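## Task

Remove the cardboard box from the closet and set it on the desk, then close the closet completely. The two other objects must stay on the closet shelves. The robot must not tip over or finish leaning, or the task fails. Anything that stays in place only because the robot is holding it does not count.

## Robot and tools

ROBOT. A simulated Hello Robot Stretch 3 with a single arm: a two-wheel base (0.33 m long, 0.34 m wide), a lift carriage on a vertical mast, and a telescoping arm pointing out of the robot's right side. The base cannot slide sideways, so to move the gripper along the robot's forward direction you drive the base. In-place turns pivot about the point between the drive wheels, 0.05 m behind the front edge; with arm retracted and wrist folded the swept radius is 0.28 m, and an unfolded level gripper reaches past it. A gusty disturbance may occasionally nudge loose objects.

FRAMES. Base frame: origin on the floor between the drive wheels, x forward, y left, z up. hand_pose is reported in this frame, located where the closed fingertips meet. Odometry frame is the base frame at scene start; heading is positive leftward, range -3.142 to 3.142.

execute_actions(actions): a list of actions run in sequence; an empty list just returns the current state and images. Each action may hold "robot", "steps" (1 to 450 control steps at 30 per second, default 1) and "until". {"steps": n} alone only waits. If any value is invalid or out of range, the whole call is rejected and nothing new runs.
"robot" is one command, a list of up to 8 commands executed in turn (each starts when the previous one ended done; {"pause_s": s} waits up to 15 s), or {"stop": true}, which brakes everything and clears the queue. A command may contain:
- "base": exactly one of translate_m (relative drive in metres from the base's position when the command begins; forward positive; magnitude at most 1) or rotate_rad (relative turn in radians; left/counter-clockwise positive; magnitude at most 3.2).
- "joints": a single dictionary of absolute targets by joint name; unnamed joints keep their targets. lift_m 0 to 1.1 m (arm height); arm_m 0 to 0.52 m (extension); wrist_yaw_rad -1.345 to 4.42 (0 along the arm, positive toward the front, 3.0 folded over the base); wrist_pitch_rad -1.57 to 0.451 (0 level, negative tips fingers down); wrist_roll_rad -2.911 to 2.911 (0 fingers side by side); gripper_m -0.089 to 0.179 (larger is wider; actual fingertip gap is about 0.007 smaller when nearly shut, 0.025 smaller when wide; zero gap below 0.007); head_pan_rad -3.953 to 1.73 (0 forward, positive left, -1.57 looks along the arm); head_tilt_rad -1.53 to 0.419 (negative looks down). These are goals, not offsets.
- "contact_limits": {"arm_m": effort %, 1 to 100}; arm motion halts when its motor effort reaches that level (negative when retracting). Applies until arm_m's next command.
Base and joint motions in one command start together and continue across later actions and while you are thinking. A fresh command overrides at once and discards any older queue.
"until" ends an action early: {"robot": {...}} with conditions all true, e.g. {"status": "ended"} (nothing moving and no queue running), or field comparisons like "lift_m": [">", 0.3] using =, !=, <, <=, >, >=; statuses take a word or ["!=", "moving"]. {"any": {"status": "ended"}} fires when any one motion or the queue finishes. Usual pattern: command plus "steps": 450 and "until": {"robot": {"status": "ended"}}.

zoom_image(camera, region): magnified view of the latest full image from head_camera (896x504), nav_camera (672x504 fisheye) or wrist_camera (644x364); region is [x0, y0, x1, y1] pixels from the top-left, at most 504x504.

finished_scene(scene): ends the numbered scene (1 or 2) irreversibly and reports success, then loads the next task. Call it only after every motion has ended and the result is stable without the robot holding anything.

RESULT LINES. base_status shows progress, e.g. moving (translate_m +0.12 of +0.30). joint_goals and joint_status per joint. Status words: moving, done (within tolerance), off_target (stopped short, may still push), contact_stop (lift or arm met resistance and went slack until re-commanded), time_out, stopped, not_commanded, torque_fault (a wrist servo overheated and is limp for 10 s; its goals are refused). measured_speeds from encoders. refusals, queue (idle/running/done/dropped/stopped), queue_left. Lines starting refused:, dropped: or replaced: explain rejected goals or how a prior motion ended; indices count from 0. on_its_own appears when the robot altered a goal, a joint is slack or off, a motor strains at rest, or base_tilt deviates 3 degrees or more. base_odometry counts wheel turns (slip included); turned_by_wheels and turned_by_imu give turn since last result; base_tilt in degrees (forward, right positive). motor_effort in % with peak in brackets; readings carry fixed biases. lidar_m: 12 sectors of 30 degrees, first straight ahead, counter-clockwise, plane 0.17 m above floor, 0.15 to 12 m, '-' means nothing seen. wrist_depth_mm and head_depth_mm: 7x7 median depth grids. Each result also carries one image per camera taken at the end of the call.

SPEED. Full base speed (0.30 m/s, 1.9 rad/s) only with lift_m under 0.30, arm_m under 0.03 and wrist_yaw_rad over 2.54; otherwise 0.10 m/s and 0.63 rad/s.

GRIPPING. Close to a value below the object's width; lower squeezes harder, but overload makes the stall guard weaken the grip. Release by opening at least 0.02 above the touch value. Neither reading nor done confirms a grasp; check images. Re-squeeze with a different value.

AVOID. Fold or unfold the wrist only with lift_m 0.32 to 0.95, wrist_pitch_rad -0.4 and roll near 0; once folded the lift may go down to 0.25. With yaw below -0.4 keep pitch at -0.5 or lower. Pushing something rigid with the gripper higher than about 0.45 m can tip the robot, as can a second push after a contact_stop, driving while gripping or pushing something fixed, or snagging furniture, especially reversing. If tilting, reverse the last move in small steps, pull the gripper free, and lower lift_m to about 0.2 if still leaning. Do not drop, slam or strike objects, or knock the other shelf items down.

Each tool is called after ">>>" as a command line: name --argument value for each argument, lists and objects as JSON in quotes; but a table of rows of numbers goes row by row, as --pt "numbers of a row", without its own name.

## Session

>>> execute_actions --actions '[]'

Scene clock: 0.00 s.
robot.base_odometry: x=+0.000 y=+0.000 heading=+0.000 (m, m, rad; robot's odometry frame)
robot.turned_by_wheels: +0.000 (rad since the last result)
robot.turned_by_imu: +0.000 (rad since the last result)
robot.base_tilt: forward=-1.7 right=-0.1 (deg)
robot.lidar_m: 2.14 1.47 1.10 1.09 1.16 1.65 1.90 2.03 2.74 2.68 2.81 1.79
robot.head_depth_mm: 1782 2123 2101 2066 2058 2037 2034 / 1812 2101 2098 2104 2072 2057 2045 / 1794 2115 2086 2104 2096 2052 2059 / 1818 2138 2083 2106 2089 2093 2083 / 1810 2151 2131 2103 2094 2077 2063 / 1814 2148 2105 2128 2113 2104 2105 / 1834 2147 2145 2136 2115 2108 2044
robot.base_status: not_commanded
robot.joint_positions: lift_m=+0.410 arm_m=+0.001 wrist_yaw_rad=+2.827 wrist_pitch_rad=-0.574 wrist_roll_rad=+0.016 gripper_m=+0.037 head_pan_rad=+0.004 head_tilt_rad=-0.001
robot.joint_goals: lift_m=+0.410 arm_m=+0.001 wrist_yaw_rad=+2.827 wrist_pitch_rad=-0.574 wrist_roll_rad=+0.016 gripper_m=+0.037 head_pan_rad=+0.004 head_tilt_rad=-0.001
robot.joint_status: lift_m=not_commanded arm_m=not_commanded wrist_yaw_rad=not_commanded wrist_pitch_rad=not_commanded wrist_roll_rad=not_commanded gripper_m=not_commanded head_pan_rad=not_commanded head_tilt_rad=not_commanded
robot.measured_speeds: translate_m=+0.000 rotate_rad=+0.000 lift_m=+0.000 arm_m=+0.000 wrist_yaw_rad=+0.000 wrist_pitch_rad=+0.000 wrist_roll_rad=+0.000 head_pan_rad=+0.000 head_tilt_rad=+0.000
robot: refusals=0 queue=idle queue_left=0
robot.motor_effort: left_wheel=+0 right_wheel=+0 lift_m=+27 arm_m=+0 wrist_yaw_rad=+0 wrist_pitch_rad=+9 wrist_roll_rad=+0 gripper_m=+0 head_pan_rad=+0 head_tilt_rad=+2 (%)
robot.hand_pose: x=+0.0413 y=+0.0463 z=+0.3897 quat_wxyz=(+0.305, +0.706, +0.089, +0.633) (m; robot's base frame)
robot.wrist_depth_mm: - - - - - - - / - - - - - - - / - 892 891 894 915 938 957 / 720 758 745 752 765 789 807 / 644 - 663 667 680 668 682 / 562 559 - 571 586 585 586 / 507 - - 514 516 524 527
pictures: head_camera (sideways: a quarter turn clockwise sets it upright), nav_camera (sideways: a quarter turn counterclockwise sets it upright), wrist_camera
Images, in order (width x height): head_camera 896x504, nav_camera 672x504, wrist_camera 644x364.

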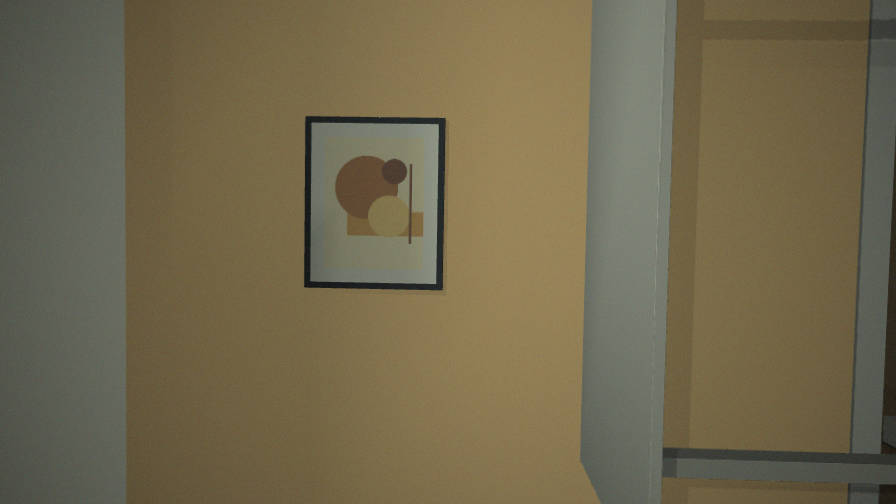

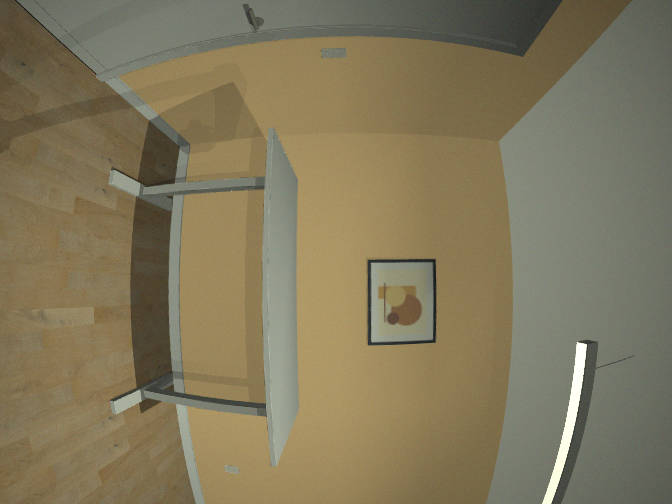

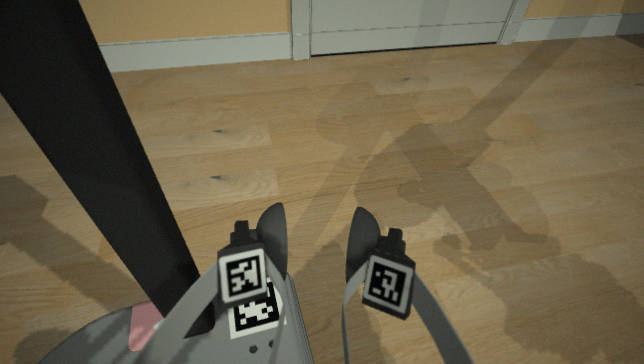

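Desk ahead, door on the left. Look around.

>>> execute_actions --actions '[{"robot":{"joints":{"head_pan_rad":-1.8,"head_tilt_rad":-0.3}},"steps":200,"until":{"robot":{"status":"ended"}}}]'

>>> execute_actions --actions '[{"robot":{"joints":{"head_pan_rad":-3.6,"head_tilt_rad":-0.3}},"steps":200,"until":{"robot":{"status":"ended"}}}]'

Scene clock: 4.17 s.
robot.base_odometry: x=+0.000 y=+0.000 heading=+0.000 (m, m, rad; robot's odometry frame)
robot.turned_by_wheels: +0.000 (rad since the last result)
robot.turned_by_imu: -0.001 (rad since the last result)
robot.base_tilt: forward=-1.5 right=+0.0 (deg)
robot.lidar_m: 2.14 1.47 1.10 1.10 1.16 1.64 1.90 2.03 2.75 2.68 2.82 1.79
robot.head_depth_mm: 2505 2656 2814 2957 2952 2079 1603 / 2477 2594 2769 2900 2923 2053 1587 / 2469 2524 2716 2839 2925 2070 1596 / 2397 2525 2660 2811 2889 2052 1597 / 2363 2484 2575 2739 2836 2025 1573 / 2338 2417 2531 2676 2725 2012 1569 / 2297 2373 2517 2645 2695 2032 1583
robot.base_status: not_commanded
robot.joint_positions: lift_m=+0.410 arm_m=+0.001 wrist_yaw_rad=+2.827 wrist_pitch_rad=-0.574 wrist_roll_rad=+0.016 gripper_m=+0.037 head_pan_rad=-1.793 head_tilt_rad=-0.296
robot.joint_goals: lift_m=+0.410 arm_m=+0.001 wrist_yaw_rad=+2.827 wrist_pitch_rad=-0.574 wrist_roll_rad=+0.016 gripper_m=+0.037 head_pan_rad=-1.800 head_tilt_rad=-0.300
robot.joint_status: lift_m=not_commanded arm_m=not_commanded wrist_yaw_rad=not_commanded wrist_pitch_rad=not_commanded wrist_roll_rad=not_commanded gripper_m=not_commanded head_pan_rad=done head_tilt_rad=done
robot.measured_speeds: translate_m=+0.000 rotate_rad=+0.000 lift_m=+0.000 arm_m=+0.000 wrist_yaw_rad=+0.000 wrist_pitch_rad=+0.000 wrist_roll_rad=+0.000 head_pan_rad=+0.000 head_tilt_rad=+0.000
robot: refusals=0 queue=done queue_left=0
robot.motor_effort: left_wheel=+0(0) right_wheel=+0(0) lift_m=+27(28) arm_m=+1(0) wrist_yaw_rad=-1(0) wrist_pitch_rad=+8(9) wrist_roll_rad=+0(0) gripper_m=+0(0) head_pan_rad=-4(47) head_tilt_rad=-2(26) (%)
robot.hand_pose: x=+0.0413 y=+0.0463 z=+0.3897 quat_wxyz=(+0.305, +0.706, +0.089, +0.633) (m; robot's base frame)
robot.wrist_depth_mm: - - - - - - - / - - - - - - - / - 883 882 907 925 937 941 / 733 762 748 760 774 790 807 / 633 - 666 662 668 666 677 / 562 568 - 580 591 595 592 / 509 - - 520 519 524 529
pictures: head_camera (sideways: a quarter turn clockwise sets it upright), nav_camera (sideways: a quarter turn counterclockwise sets it upright), wrist_camera
Images, in order (width x height): head_camera 896x504, nav_camera 672x504, wrist_camera 644x364.

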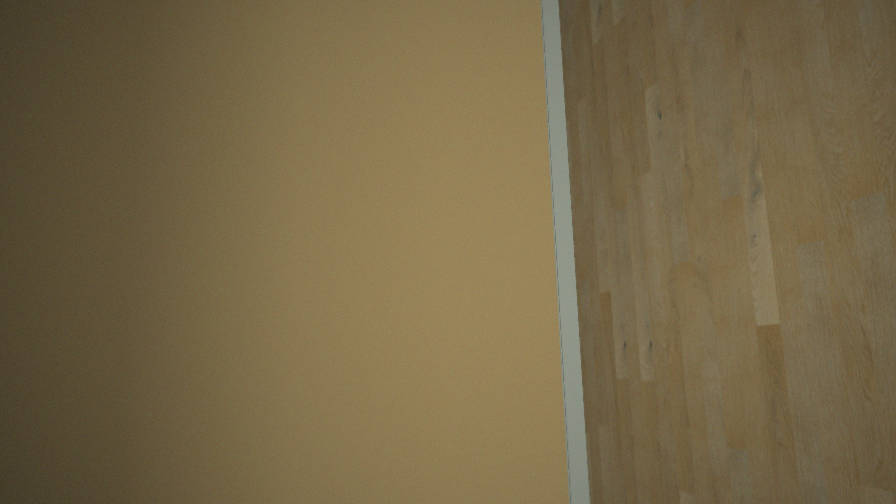

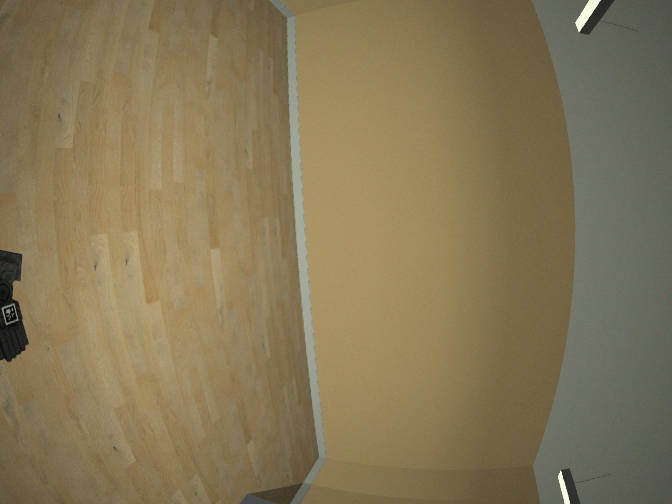

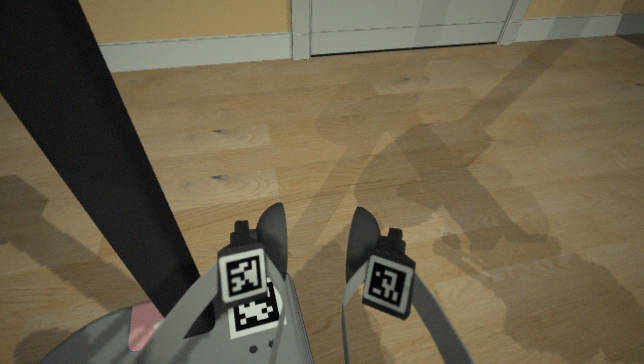

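Scene clock: 5.67 s.
robot.base_odometry: x=+0.000 y=+0.000 heading=+0.000 (m, m, rad; robot's odometry frame)
robot.turned_by_wheels: +0.000 (rad since the last result)
robot.turned_by_imu: +0.000 (rad since the last result)
robot.base_tilt: forward=-1.7 right=-0.1 (deg)
robot.lidar_m: 2.14 1.47 1.10 1.09 1.16 1.65 1.89 2.02 2.75 2.68 2.81 1.79
robot.head_depth_mm: 1446 1485 1521 1548 1609 1638 1566 / 1690 1752 1798 1813 1894 1895 1582 / 2006 2077 2127 2229 2306 2084 1578 / 2477 2582 2719 2794 2725 2029 1590 / 2415 2571 2721 2864 2921 2054 1570 / 2350 2461 2577 2704 2706 2052 1570 / 1614 1697 1753 1845 1957 1992 1573
robot.base_status: not_commanded
robot.joint_positions: lift_m=+0.410 arm_m=+0.001 wrist_yaw_rad=+2.827 wrist_pitch_rad=-0.574 wrist_roll_rad=+0.016 gripper_m=+0.037 head_pan_rad=-3.593 head_tilt_rad=-0.296
robot.joint_goals: lift_m=+0.410 arm_m=+0.001 wrist_yaw_rad=+2.827 wrist_pitch_rad=-0.574 wrist_roll_rad=+0.016 gripper_m=+0.037 head_pan_rad=-3.600 head_tilt_rad=-0.300
robot.joint_status: lift_m=not_commanded arm_m=not_commanded wrist_yaw_rad=not_commanded wrist_pitch_rad=not_commanded wrist_roll_rad=not_commanded gripper_m=not_commanded head_pan_rad=done head_tilt_rad=done
robot.measured_speeds: translate_m=+0.000 rotate_rad=+0.000 lift_m=+0.000 arm_m=+0.000 wrist_yaw_rad=+0.000 wrist_pitch_rad=+0.000 wrist_roll_rad=+0.000 head_pan_rad=+0.000 head_tilt_rad=+0.000
robot: refusals=0 queue=done queue_left=0
robot.motor_effort: left_wheel=+0(0) right_wheel=+0(0) lift_m=+28(28) arm_m=+0(0) wrist_yaw_rad=+0(0) wrist_pitch_rad=+9(9) wrist_roll_rad=+0(0) gripper_m=+0(0) head_pan_rad=-4(47) head_tilt_rad=-1(4) (%)
robot.hand_pose: x=+0.0413 y=+0.0463 z=+0.3897 quat_wxyz=(+0.305, +0.706, +0.089, +0.633) (m; robot's base frame)
robot.wrist_depth_mm: - - - - - - - / - - - - - - - / - 885 890 927 935 939 948 / 737 758 758 759 783 778 795 / 635 - 659 659 688 672 680 / 561 570 - 574 588 585 596 / 509 - - 518 517 520 525
pictures: head_camera (sideways: a quarter turn clockwise sets it upright), nav_camera (sideways: a quarter turn counterclockwise sets it upright), wrist_camera
Images, in order (width x height): head_camera 896x504, nav_camera 672x504, wrist_camera 644x364.

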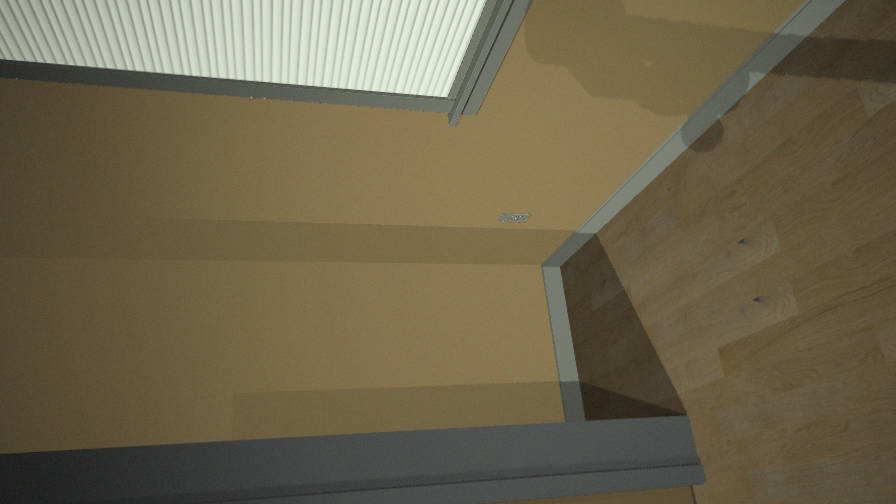

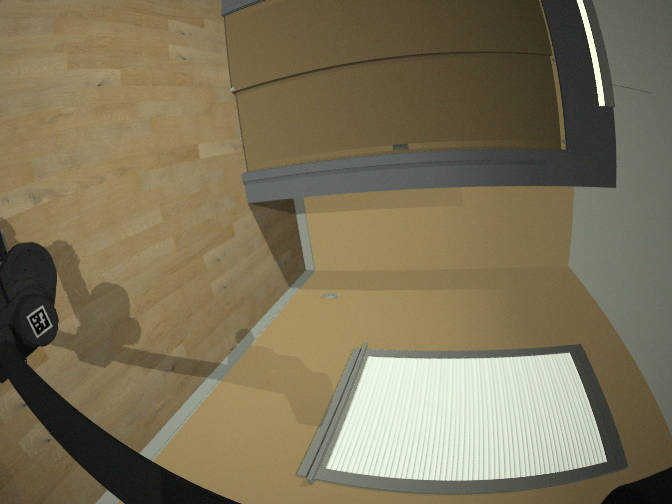

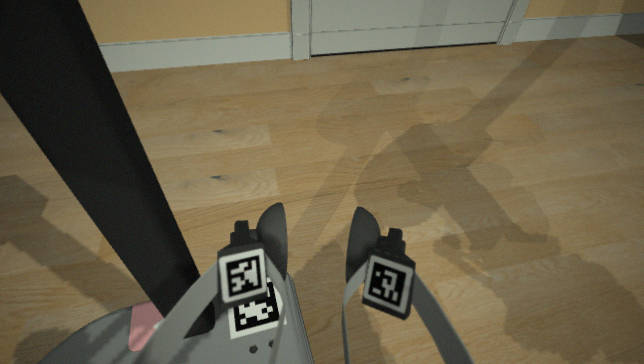

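>>> execute_actions --actions '[{"robot":{"joints":{"head_pan_rad":-2.85,"head_tilt_rad":-0.1}},"steps":200,"until":{"robot":{"status":"ended"}}}]'

Scene clock: 7.13 s.
robot.base_odometry: x=+0.000 y=+0.000 heading=+0.000 (m, m, rad; robot's odometry frame)
robot.turned_by_wheels: +0.000 (rad since the last result)
robot.turned_by_imu: +0.000 (rad since the last result)
robot.base_tilt: forward=-1.7 right=+0.0 (deg)
robot.lidar_m: 2.14 1.47 1.10 1.09 1.16 1.65 1.89 2.02 2.75 2.68 2.81 1.79
robot.head_depth_mm: 1718 1800 1828 1851 1862 1889 1841 / 1763 1864 1889 1901 1938 1978 1963 / 1813 1915 1940 1971 2000 2036 1978 / 1889 1963 1964 2009 2031 2067 1972 / 1930 2008 2043 2097 2103 2178 1965 / 1997 2096 2124 2139 2181 2198 1956 / 2019 3031 3122 3109 3207 2603 1961
robot.base_status: not_commanded
robot.joint_positions: lift_m=+0.410 arm_m=+0.001 wrist_yaw_rad=+2.827 wrist_pitch_rad=-0.574 wrist_roll_rad=+0.016 gripper_m=+0.037 head_pan_rad=-2.857 head_tilt_rad=-0.113
robot.joint_goals: lift_m=+0.410 arm_m=+0.001 wrist_yaw_rad=+2.827 wrist_pitch_rad=-0.574 wrist_roll_rad=+0.016 gripper_m=+0.037 head_pan_rad=-2.850 head_tilt_rad=-0.100
robot.joint_status: lift_m=not_commanded arm_m=not_commanded wrist_yaw_rad=not_commanded wrist_pitch_rad=not_commanded wrist_roll_rad=not_commanded gripper_m=not_commanded head_pan_rad=done head_tilt_rad=done
robot.measured_speeds: translate_m=+0.000 rotate_rad=+0.000 lift_m=+0.000 arm_m=+0.000 wrist_yaw_rad=+0.000 wrist_pitch_rad=+0.000 wrist_roll_rad=+0.000 head_pan_rad=+0.000 head_tilt_rad=+0.000
robot: refusals=0 queue=done queue_left=0
robot.motor_effort: left_wheel=+0(0) right_wheel=+0(0) lift_m=+28(28) arm_m=+0(0) wrist_yaw_rad=+0(0) wrist_pitch_rad=+9(9) wrist_roll_rad=+0(0) gripper_m=+0(1) head_pan_rad=+4(44) head_tilt_rad=+7(27) (%)
robot.hand_pose: x=+0.0413 y=+0.0463 z=+0.3897 quat_wxyz=(+0.305, +0.706, +0.089, +0.633) (m; robot's base frame)
robot.wrist_depth_mm: - - - - - - - / - - - - - - - / - 891 887 906 920 930 949 / 723 757 756 770 774 792 788 / 626 - 666 653 674 679 680 / 556 564 - 577 589 592 585 / 507 - - 515 516 523 525
pictures: head_camera (sideways: a quarter turn clockwise sets it upright), nav_camera (sideways: a quarter turn counterclockwise sets it upright), wrist_camera
Images, in order (width x height): head_camera 896x504, nav_camera 672x504, wrist_camera 644x364.

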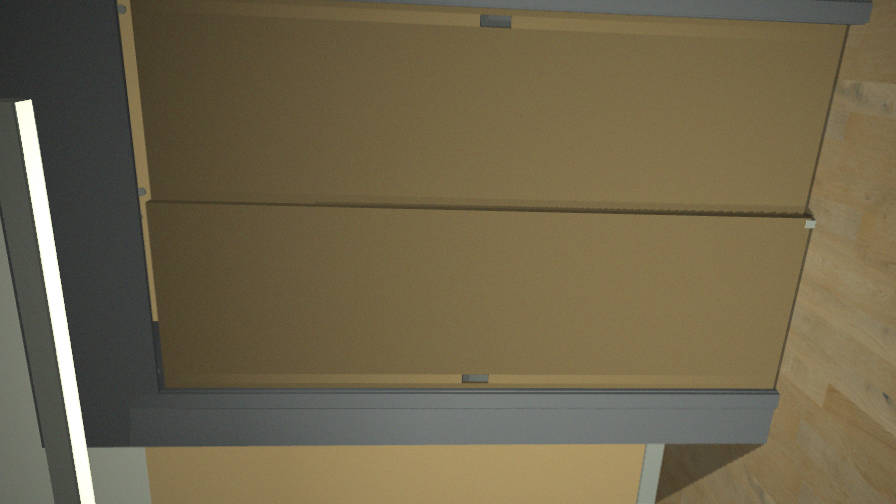

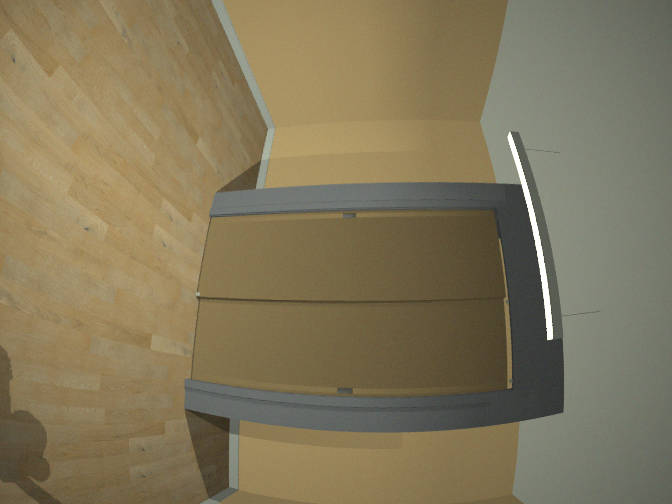

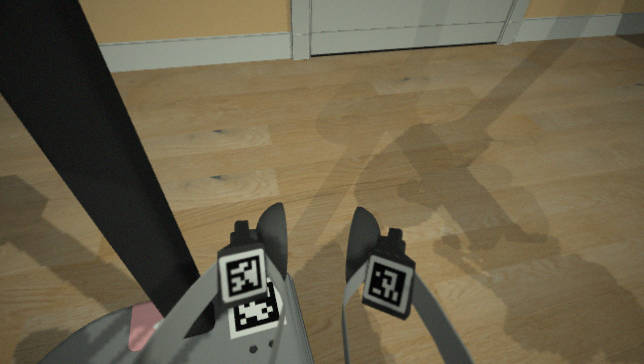

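>>> execute_actions --actions '[{"robot":[{"joints":{"lift_m":0.27,"head_pan_rad":-1.57,"head_tilt_rad":-0.3}},{"base":{"translate_m":-1.0}},{"base":{"translate_m":-0.3}},{"base":{"rotate_rad":-1.571}},{"joints":{"lift_m":0.85,"wrist_pitch_rad":-0.4}},{"joints":{"wrist_yaw_rad":0,"gripper_m":0.0}},{"joints":{"wrist_pitch_rad":0}}],"steps":450,"until":{"robot":{"status":"ended"}}},{"steps":450,"until":{"robot":{"status":"ended"}}}]'

Scene clock: 29.90 s.
robot.base_odometry: x=-1.300 y=+0.000 heading=-1.571 (m, m, rad; robot's odometry frame)
robot.turned_by_wheels: -1.571 (rad since the last result)
robot.turned_by_imu: -1.574 (rad since the last result)
robot.base_tilt: forward=-1.5 right=-0.1 (deg)
robot.lidar_m: 2.62 2.76 3.54 3.04 1.56 1.19 1.16 1.22 0.61 0.62 0.71 0.94
robot.head_depth_mm: 490 513 536 561 597 639 680 / 555 580 606 635 671 666 683 / 558 584 614 645 683 723 763 / 560 586 615 649 687 728 769 / 561 590 620 654 691 731 778 / 565 591 620 656 693 737 781 / 568 595 625 661 701 740 786
robot.base_status: done (rotate_rad -1.5709 of -1.5710)
robot.joint_positions: lift_m=+0.850 arm_m=+0.001 wrist_yaw_rad=+0.002 wrist_pitch_rad=-0.025 wrist_roll_rad=+0.016 gripper_m=+0.000 head_pan_rad=-1.577 head_tilt_rad=-0.297
robot.joint_goals: lift_m=+0.850 arm_m=+0.001 wrist_yaw_rad=+0.000 wrist_pitch_rad=+0.000 wrist_roll_rad=+0.016 gripper_m=+0.000 head_pan_rad=-1.570 head_tilt_rad=-0.300
robot.joint_status: lift_m=done arm_m=not_commanded wrist_yaw_rad=done wrist_pitch_rad=done wrist_roll_rad=not_commanded gripper_m=done head_pan_rad=done head_tilt_rad=done
robot.measured_speeds: translate_m=+0.000 rotate_rad=+0.000 lift_m=+0.000 arm_m=+0.000 wrist_yaw_rad=+0.000 wrist_pitch_rad=+0.000 wrist_roll_rad=+0.000 head_pan_rad=+0.000 head_tilt_rad=+0.000
robot: refusals=0 queue=done queue_left=0
robot.motor_effort: left_wheel=+3(16) right_wheel=-2(5) lift_m=+39(41) arm_m=+0(0) wrist_yaw_rad=-1(2) wrist_pitch_rad=+15(15) wrist_roll_rad=+0(0) gripper_m=-3(82) head_pan_rad=+4(44) head_tilt_rad=-2(27) (%)
robot.hand_pose: x=-0.0210 y=-0.4014 z=+0.9576 quat_wxyz=(+0.702, +0.010, -0.712, -0.009) (m; robot's base frame)
robot.wrist_depth_mm: 416 412 403 400 393 318 322 / 431 424 418 411 408 330 334 / 452 444 432 427 419 341 345 / 466 459 448 446 431 356 357 / 488 479 470 - 449 371 373 / 509 497 489 - 403 389 390 / 526 519 511 495 482 405 409
pictures: head_camera (sideways: a quarter turn clockwise sets it upright), nav_camera (sideways: a quarter turn counterclockwise sets it upright), wrist_camera
Images, in order (width x height): head_camera 896x504, nav_camera 672x504, wrist_camera 644x364.

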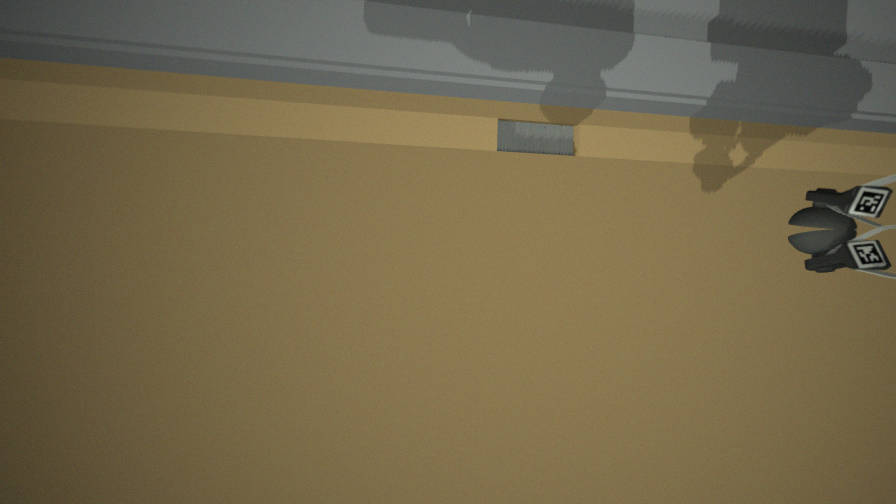

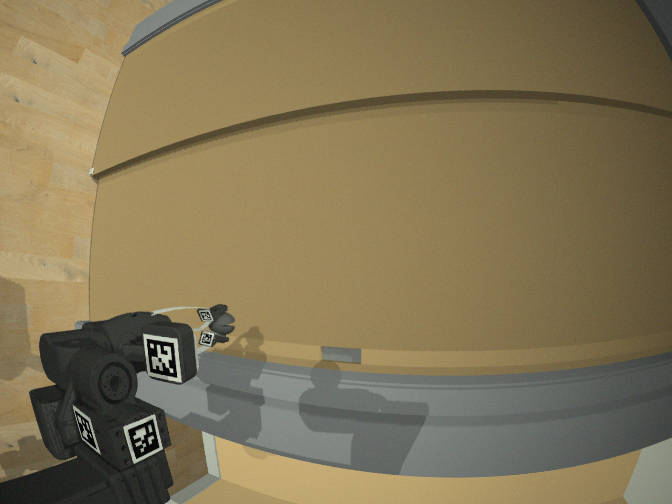

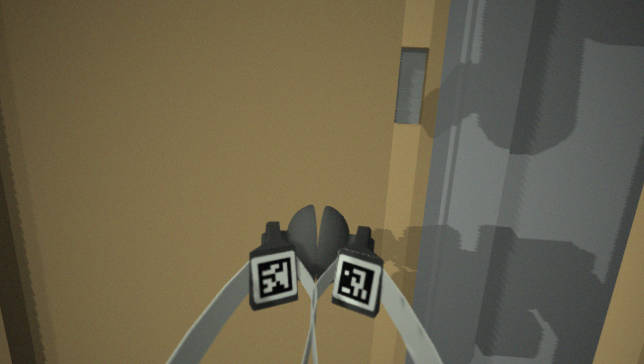

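>>> execute_actions --actions '[{"robot":{"base":{"translate_m":-0.11},"joints":{"lift_m":0.92,"arm_m":0.17}},"steps":450,"until":{"robot":{"status":"ended"}}}]'

Scene clock: 33.07 s.
robot.base_odometry: x=-1.300 y=+0.110 heading=-1.571 (m, m, rad; robot's odometry frame)
robot.turned_by_wheels: +0.000 (rad since the last result)
robot.turned_by_imu: -0.001 (rad since the last result)
robot.base_tilt: forward=-1.7 right=-0.1 (deg)
robot.lidar_m: 2.73 2.88 3.07 3.02 1.42 1.07 1.05 1.11 0.62 0.59 0.70 0.93
robot.head_depth_mm: 492 514 540 568 600 - - / 488 511 540 572 598 - - / 490 512 536 563 592 - - / 554 580 609 643 681 - 767 / 557 584 612 645 683 726 769 / 559 587 618 651 687 728 779 / 560 590 620 652 692 733 781
robot.base_status: done (translate_m -0.1100 of -0.1100)
robot.joint_positions: lift_m=+0.920 arm_m=+0.170 wrist_yaw_rad=+0.000 wrist_pitch_rad=-0.023 wrist_roll_rad=+0.016 gripper_m=+0.000 head_pan_rad=-1.577 head_tilt_rad=-0.297
robot.joint_goals: lift_m=+0.920 arm_m=+0.170 wrist_yaw_rad=+0.000 wrist_pitch_rad=+0.000 wrist_roll_rad=+0.016 gripper_m=+0.000 head_pan_rad=-1.570 head_tilt_rad=-0.300
robot.joint_status: lift_m=done arm_m=done wrist_yaw_rad=done wrist_pitch_rad=done wrist_roll_rad=not_commanded gripper_m=done head_pan_rad=done head_tilt_rad=done
robot.measured_speeds: translate_m=+0.000 rotate_rad=+0.000 lift_m=+0.000 arm_m=+0.000 wrist_yaw_rad=+0.000 wrist_pitch_rad=+0.000 wrist_roll_rad=+0.000 head_pan_rad=+0.000 head_tilt_rad=+0.000
robot: refusals=0 queue=done queue_left=0
robot.motor_effort: left_wheel=+4(5) right_wheel=-1(5) lift_m=+39(40) arm_m=+4(5) wrist_yaw_rad=-1(1) wrist_pitch_rad=+14(15) wrist_roll_rad=+0(0) gripper_m=-3(3) head_pan_rad=+4(4) head_tilt_rad=-1(2) (%)
robot.hand_pose: x=-0.0213 y=-0.5702 z=+1.0282 quat_wxyz=(+0.702, +0.009, -0.712, -0.008) (m; robot's base frame)
robot.wrist_depth_mm: 243 240 237 232 158 165 165 / 252 247 244 241 164 172 171 / 261 258 252 257 169 178 177 / 273 268 263 263 175 185 183 / 283 279 273 - 181 192 190 / 295 290 284 - 188 200 197 / 307 302 297 289 198 210 206
pictures: head_camera (sideways: a quarter turn clockwise sets it upright), nav_camera (sideways: a quarter turn counterclockwise sets it upright), wrist_camera
Images, in order (width x height): head_camera 896x504, nav_camera 672x504, wrist_camera 644x364.

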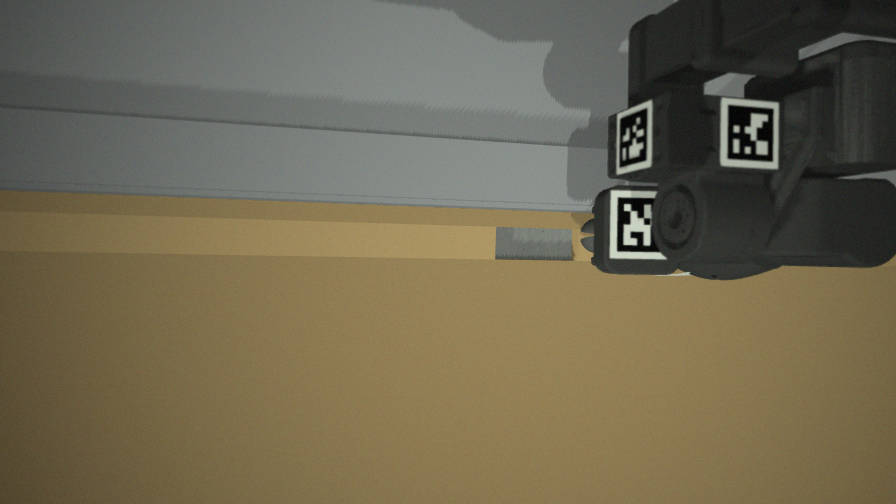

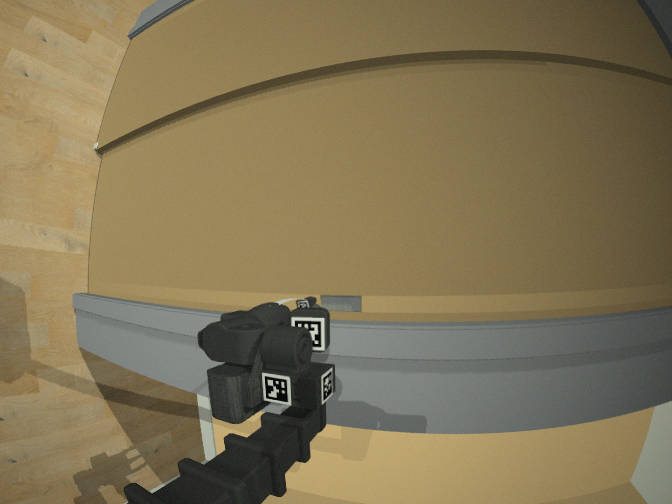

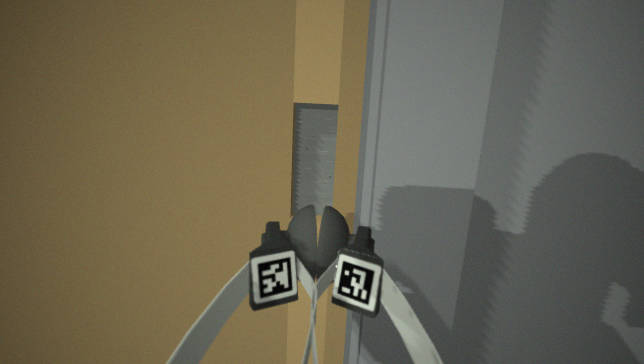

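>>> execute_actions --actions '[{"robot":[{"joints":{"lift_m":0.95}},{"joints":{"arm_m":0.30},"contact_limits":{"arm_m":15}}],"steps":450,"until":{"robot":{"status":"ended"}}}]'

Scene clock: 35.37 s.
robot.base_odometry: x=-1.300 y=+0.110 heading=-1.571 (m, m, rad; robot's odometry frame)
robot.turned_by_wheels: +0.000 (rad since the last result)
robot.turned_by_imu: +0.007 (rad since the last result)
robot.base_tilt: forward=-2.0 right=-0.5 (deg)
robot.lidar_m: 2.73 2.89 3.08 3.03 1.41 1.08 1.05 1.11 0.62 0.59 0.70 0.94
robot.head_depth_mm: 501 525 550 577 600 - 694 / 500 525 552 580 601 - 693 / 501 523 547 573 - - 683 / 567 592 622 655 690 739 780 / 570 595 624 659 694 735 782 / 572 601 630 663 700 738 784 / 576 601 633 667 705 745 793
robot.base_status: done (translate_m -0.1100 of -0.1100)
robot.joint_positions: lift_m=+0.950 arm_m=+0.202 wrist_yaw_rad=-0.002 wrist_pitch_rad=-0.039 wrist_roll_rad=+0.016 gripper_m=+0.000 head_pan_rad=-1.577 head_tilt_rad=-0.299
robot.joint_goals: lift_m=+0.950 arm_m=+0.201 wrist_yaw_rad=+0.000 wrist_pitch_rad=+0.000 wrist_roll_rad=+0.016 gripper_m=+0.000 head_pan_rad=-1.570 head_tilt_rad=-0.300
robot.joint_status: lift_m=done arm_m=contact_stop wrist_yaw_rad=done wrist_pitch_rad=done wrist_roll_rad=not_commanded gripper_m=done head_pan_rad=done head_tilt_rad=done
robot.measured_speeds: translate_m=+0.000 rotate_rad=+0.002 lift_m=+0.000 arm_m=+0.013 wrist_yaw_rad=+0.130 wrist_pitch_rad=+0.048 wrist_roll_rad=+0.000 head_pan_rad=+0.000 head_tilt_rad=-0.048
robot: refusals=0 queue=dropped queue_left=0
robot.on_its_own: arm_m is slack since a contact_stop, until your next command for it (your +0.300 is given up)
robot.motor_effort: left_wheel=+1(10) right_wheel=+0(3) lift_m=+37(40) arm_m=+3(13) wrist_yaw_rad=-2(7) wrist_pitch_rad=+22(31) wrist_roll_rad=+0(0) gripper_m=-3(3) head_pan_rad=+3(4) head_tilt_rad=+0(1) (%)
robot.contact_limits: arm_m 15 (drawing in: default 18, maximum 30; extending or still: default 26, maximum 42)
robot.hand_pose: x=-0.0219 y=-0.6016 z=+1.0542 quat_wxyz=(+0.702, +0.013, -0.712, -0.015) (m; robot's base frame)
robot.wrist_depth_mm: 222 219 215 211 138 136 145 / 230 227 222 219 143 141 150 / 239 234 231 225 147 154 155 / 249 244 241 240 153 160 160 / 258 255 251 - 159 168 167 / 270 264 260 - 164 176 173 / 284 278 272 262 172 183 180
pictures: head_camera (sideways: a quarter turn clockwise sets it upright), nav_camera (sideways: a quarter turn counterclockwise sets it upright), wrist_camera
Images, in order (width x height): head_camera 896x504, nav_camera 672x504, wrist_camera 644x364.

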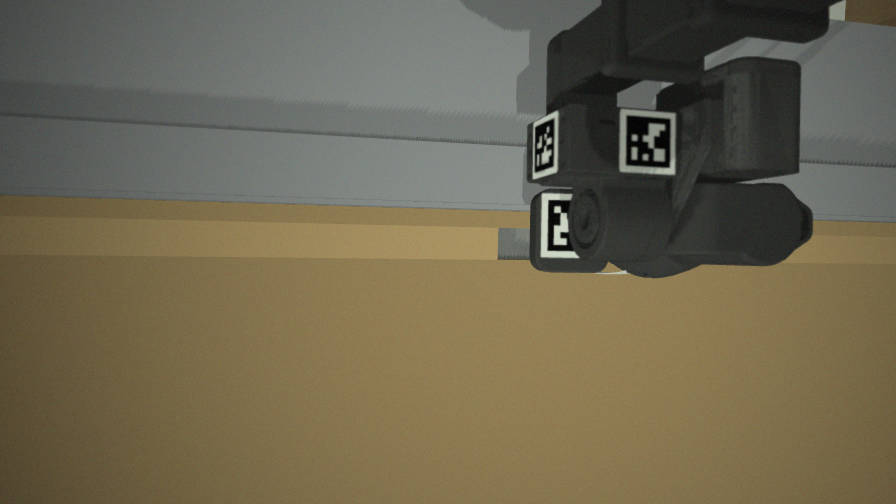

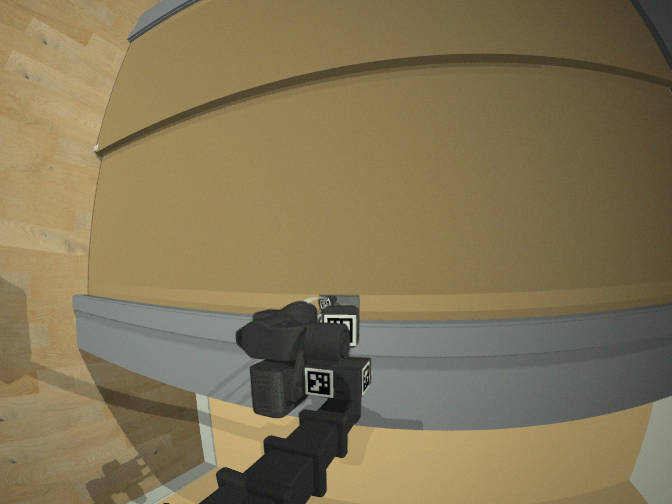

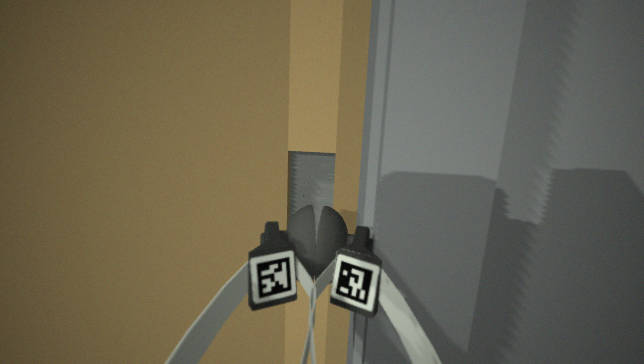

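>>> execute_actions --actions '[{"robot":[{"joints":{"arm_m":0.15}},{"joints":{"wrist_roll_rad":1.57},"base":{"translate_m":0.005}},{"joints":{"arm_m":0.30},"contact_limits":{"arm_m":15}}],"steps":450,"until":{"robot":{"status":"ended"}}}]'

Scene clock: 40.03 s.
robot.base_odometry: x=-1.300 y=+0.105 heading=-1.571 (m, m, rad; robot's odometry frame)
robot.turned_by_wheels: +0.000 (rad since the last result)
robot.turned_by_imu: -0.004 (rad since the last result)
robot.base_tilt: forward=-2.0 right=-0.6 (deg)
robot.lidar_m: 2.72 2.87 3.07 3.03 1.42 1.08 1.05 1.11 0.62 0.59 0.71 0.94
robot.head_depth_mm: 501 524 551 579 601 - 690 / 499 524 550 582 - 659 688 / 500 525 549 572 - 654 681 / 565 593 620 655 684 742 780 / 569 596 625 658 698 735 785 / 572 598 627 664 700 741 789 / 574 603 632 665 705 748 793
robot.base_status: done (translate_m +0.0050 of +0.0050)
robot.joint_positions: lift_m=+0.950 arm_m=+0.266 wrist_yaw_rad=+0.008 wrist_pitch_rad=-0.039 wrist_roll_rad=+1.570 gripper_m=+0.000 head_pan_rad=-1.577 head_tilt_rad=-0.299
robot.joint_goals: lift_m=+0.950 arm_m=+0.265 wrist_yaw_rad=+0.000 wrist_pitch_rad=+0.000 wrist_roll_rad=+1.570 gripper_m=+0.000 head_pan_rad=-1.570 head_tilt_rad=-0.300
robot.joint_status: lift_m=done arm_m=contact_stop wrist_yaw_rad=done wrist_pitch_rad=done wrist_roll_rad=done gripper_m=done head_pan_rad=done head_tilt_rad=done
robot.measured_speeds: translate_m=+0.000 rotate_rad=+0.003 lift_m=+0.000 arm_m=+0.004 wrist_yaw_rad=+0.150 wrist_pitch_rad=-0.096 wrist_roll_rad=+0.000 head_pan_rad=+0.000 head_tilt_rad=-0.024
robot: refusals=0 queue=dropped queue_left=0
robot.on_its_own: arm_m is slack since a contact_stop, until your next command for it (your +0.300 is given up)
robot.motor_effort: left_wheel=+1(14) right_wheel=+0(2) lift_m=+37(37) arm_m=+6(13) wrist_yaw_rad=-11(12) wrist_pitch_rad=+27(27) wrist_roll_rad=+0(2) gripper_m=-4(4) head_pan_rad=+4(3) head_tilt_rad=+0(0) (%)
robot.contact_limits: arm_m 15 (drawing in: default 18, maximum 30; extending or still: default 26, maximum 42)
robot.hand_pose: x=-0.0194 y=-0.6656 z=+1.0541 quat_wxyz=(+0.001, +0.004, -1.000, -0.020) (m; robot's base frame)
robot.wrist_depth_mm: - 77 78 79 80 91 92 / - 80 80 81 82 82 83 / - 83 84 84 85 86 86 / 86 86 87 88 89 89 90 / 172 173 175 91 179 180 94 / 180 181 182 - 187 189 191 / 189 190 192 194 196 199 201
pictures: head_camera (sideways: a quarter turn clockwise sets it upright), nav_camera (sideways: a quarter turn counterclockwise sets it upright), wrist_camera
Images, in order (width x height): head_camera 896x504, nav_camera 672x504, wrist_camera 644x364.

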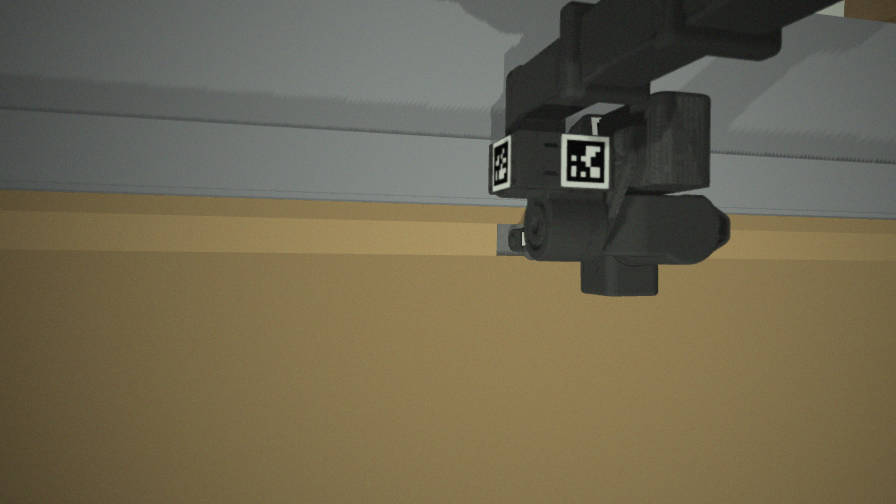

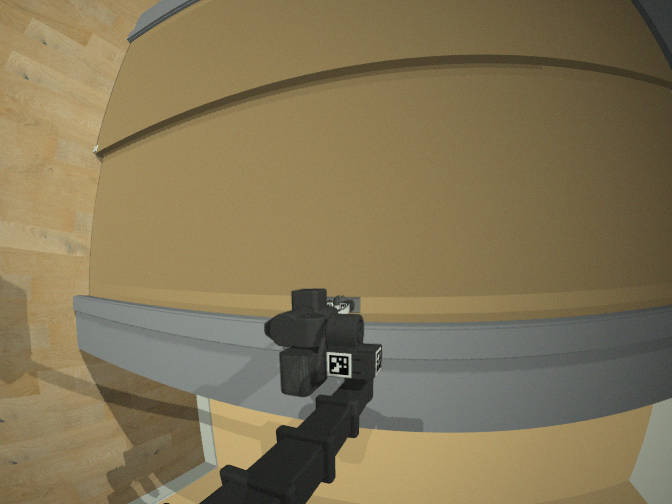

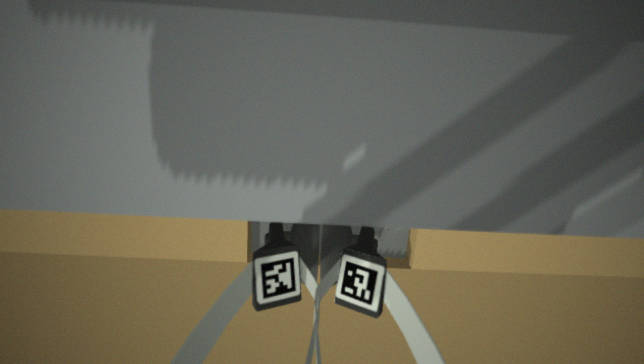

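Hold the arm there and try driving forward a bit.

>>> execute_actions --actions '[{"robot":{"joints":{"arm_m":0.268},"contact_limits":{"arm_m":15},"base":{"translate_m":0.12}},"steps":450,"until":{"robot":{"status":"ended"}}}]'

Scene clock: 42.70 s.
robot.base_odometry: x=-1.300 y=-0.015 heading=-1.571 (m, m, rad; robot's odometry frame)
robot.turned_by_wheels: +0.000 (rad since the last result)
robot.turned_by_imu: -0.150 (rad since the last result)
robot.base_tilt: forward=-1.8 right=-0.3 (deg)
robot.lidar_m: 2.62 2.68 3.44 3.06 1.81 1.23 1.15 1.17 0.64 0.60 0.68 0.81
robot.head_depth_mm: 518 546 575 608 632 - 740 / 506 534 561 596 - 683 719 / 522 535 560 588 - 659 700 / 561 590 620 654 677 740 778 / 557 583 615 646 680 727 768 / 553 577 608 639 674 715 757 / 547 571 600 632 666 705 748
robot.base_status: done (translate_m +0.1200 of +0.1200)
robot.joint_positions: lift_m=+0.950 arm_m=+0.267 wrist_yaw_rad=+0.003 wrist_pitch_rad=-0.035 wrist_roll_rad=+1.570 gripper_m=+0.000 head_pan_rad=-1.577 head_tilt_rad=-0.299
robot.joint_goals: lift_m=+0.950 arm_m=+0.268 wrist_yaw_rad=+0.000 wrist_pitch_rad=+0.000 wrist_roll_rad=+1.570 gripper_m=+0.000 head_pan_rad=-1.570 head_tilt_rad=-0.300
robot.joint_status: lift_m=done arm_m=done wrist_yaw_rad=done wrist_pitch_rad=done wrist_roll_rad=done gripper_m=done head_pan_rad=done head_tilt_rad=done
robot.measured_speeds: translate_m=+0.000 rotate_rad=+0.000 lift_m=+0.000 arm_m=+0.000 wrist_yaw_rad=+0.000 wrist_pitch_rad=+0.000 wrist_roll_rad=+0.000 head_pan_rad=+0.000 head_tilt_rad=+0.000
robot: refusals=0 queue=done queue_left=0
robot.motor_effort: left_wheel=+0(13) right_wheel=+1(1) lift_m=+37(36) arm_m=+13(14) wrist_yaw_rad=-3(9) wrist_pitch_rad=+21(24) wrist_roll_rad=+0(0) gripper_m=-3(4) head_pan_rad=+4(3) head_tilt_rad=+0(0) (%)
robot.contact_limits: arm_m 15 (drawing in: default 18, maximum 30; extending or still: default 26, maximum 42)
robot.hand_pose: x=-0.0205 y=-0.6669 z=+1.0550 quat_wxyz=(+0.001, +0.002, -1.000, -0.018) (m; robot's base frame)
robot.wrist_depth_mm: 87 88 88 89 91 91 93 / 88 89 90 91 92 93 94 / 90 90 91 92 93 94 96 / 167 106 107 94 95 96 97 / 171 172 174 - 180 181 184 / 174 175 176 - 182 184 186 / 177 178 180 183 185 187 190
pictures: head_camera (sideways: a quarter turn clockwise sets it upright), nav_camera (sideways: a quarter turn counterclockwise sets it upright), wrist_camera
Images, in order (width x height): head_camera 896x504, nav_camera 672x504, wrist_camera 644x364.

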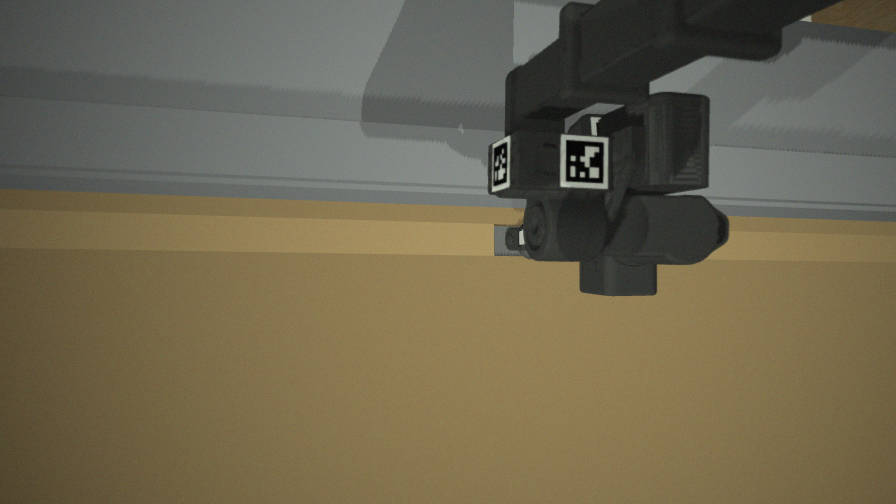

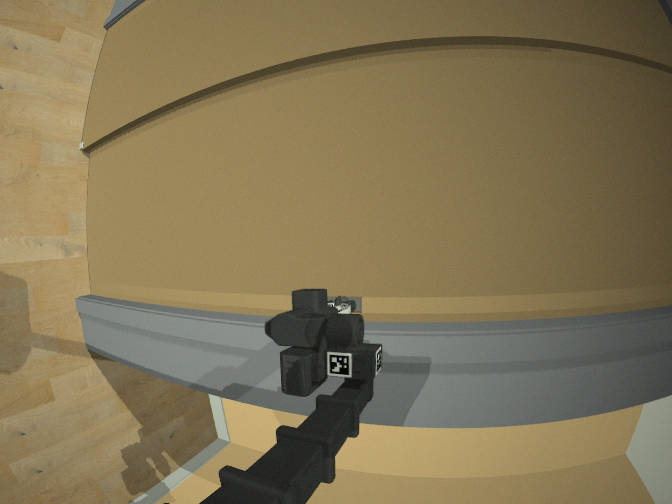

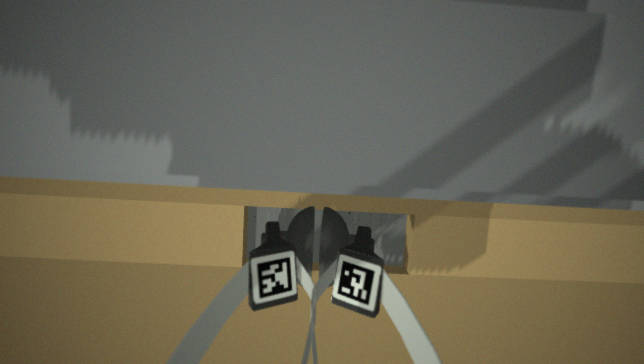

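>>> execute_actions --actions '[{"robot":{"base":{"rotate_rad":0.25}},"steps":450,"until":{"robot":{"status":"ended"}}}]'

Scene clock: 44.83 s.
robot.base_odometry: x=-1.300 y=-0.015 heading=-1.321 (m, m, rad; robot's odometry frame)
robot.turned_by_wheels: +0.250 (rad since the last result)
robot.turned_by_imu: +0.045 (rad since the last result)
robot.base_tilt: forward=-1.8 right=-0.4 (deg)
robot.lidar_m: 2.66 2.73 3.64 3.03 1.66 1.18 1.12 1.15 0.63 0.60 0.69 0.84
robot.head_depth_mm: 514 539 567 597 621 - 721 / 504 530 560 591 - 674 705 / 508 527 557 581 - 658 690 / 563 590 619 653 678 742 777 / 559 587 616 648 685 728 772 / 559 585 613 645 682 721 766 / 553 579 610 643 678 718 760
robot.base_status: done (rotate_rad +0.2500 of +0.2500)
robot.joint_positions: lift_m=+0.950 arm_m=+0.267 wrist_yaw_rad=+0.012 wrist_pitch_rad=-0.036 wrist_roll_rad=+1.570 gripper_m=+0.000 head_pan_rad=-1.577 head_tilt_rad=-0.299
robot.joint_goals: lift_m=+0.950 arm_m=+0.268 wrist_yaw_rad=+0.000 wrist_pitch_rad=+0.000 wrist_roll_rad=+1.570 gripper_m=+0.000 head_pan_rad=-1.570 head_tilt_rad=-0.300
robot.joint_status: lift_m=done arm_m=done wrist_yaw_rad=done wrist_pitch_rad=done wrist_roll_rad=done gripper_m=done head_pan_rad=done head_tilt_rad=done
robot.measured_speeds: translate_m=+0.000 rotate_rad=+0.000 lift_m=+0.000 arm_m=+0.000 wrist_yaw_rad=+0.000 wrist_pitch_rad=+0.000 wrist_roll_rad=+0.000 head_pan_rad=+0.000 head_tilt_rad=+0.000
robot: refusals=0 queue=done queue_left=0
robot.motor_effort: left_wheel=+0(7) right_wheel=+1(0) lift_m=+37(36) arm_m=+12(12) wrist_yaw_rad=-11(11) wrist_pitch_rad=+21(21) wrist_roll_rad=+0(0) gripper_m=-3(3) head_pan_rad=+4(3) head_tilt_rad=+0(0) (%)
robot.contact_limits: arm_m 15 (drawing in: default 18, maximum 30; extending or still: default 26, maximum 42)
robot.hand_pose: x=-0.0184 y=-0.6668 z=+1.0548 quat_wxyz=(+0.001, +0.006, -1.000, -0.018) (m; robot's base frame)
robot.wrist_depth_mm: - 83 84 85 86 87 88 / 85 85 86 87 88 89 90 / 87 87 88 89 90 91 92 / 167 90 91 91 92 94 94 / 170 172 174 188 180 180 182 / 175 177 178 - 183 185 187 / 181 181 185 185 188 190 193
pictures: head_camera (sideways: a quarter turn clockwise sets it upright), nav_camera (sideways: a quarter turn counterclockwise sets it upright), wrist_camera
Images, in order (width x height): head_camera 896x504, nav_camera 672x504, wrist_camera 644x364.

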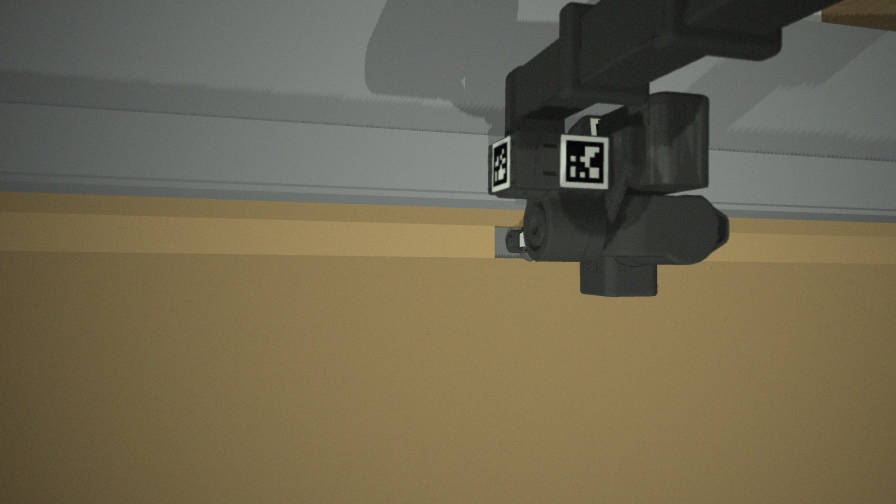

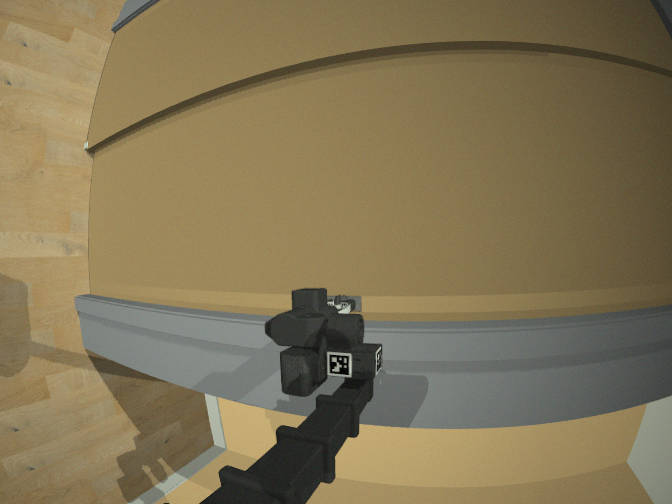

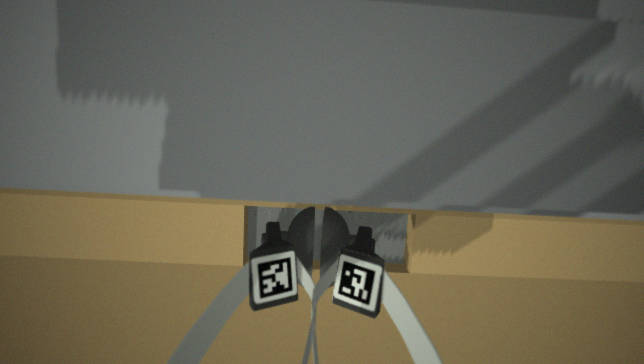

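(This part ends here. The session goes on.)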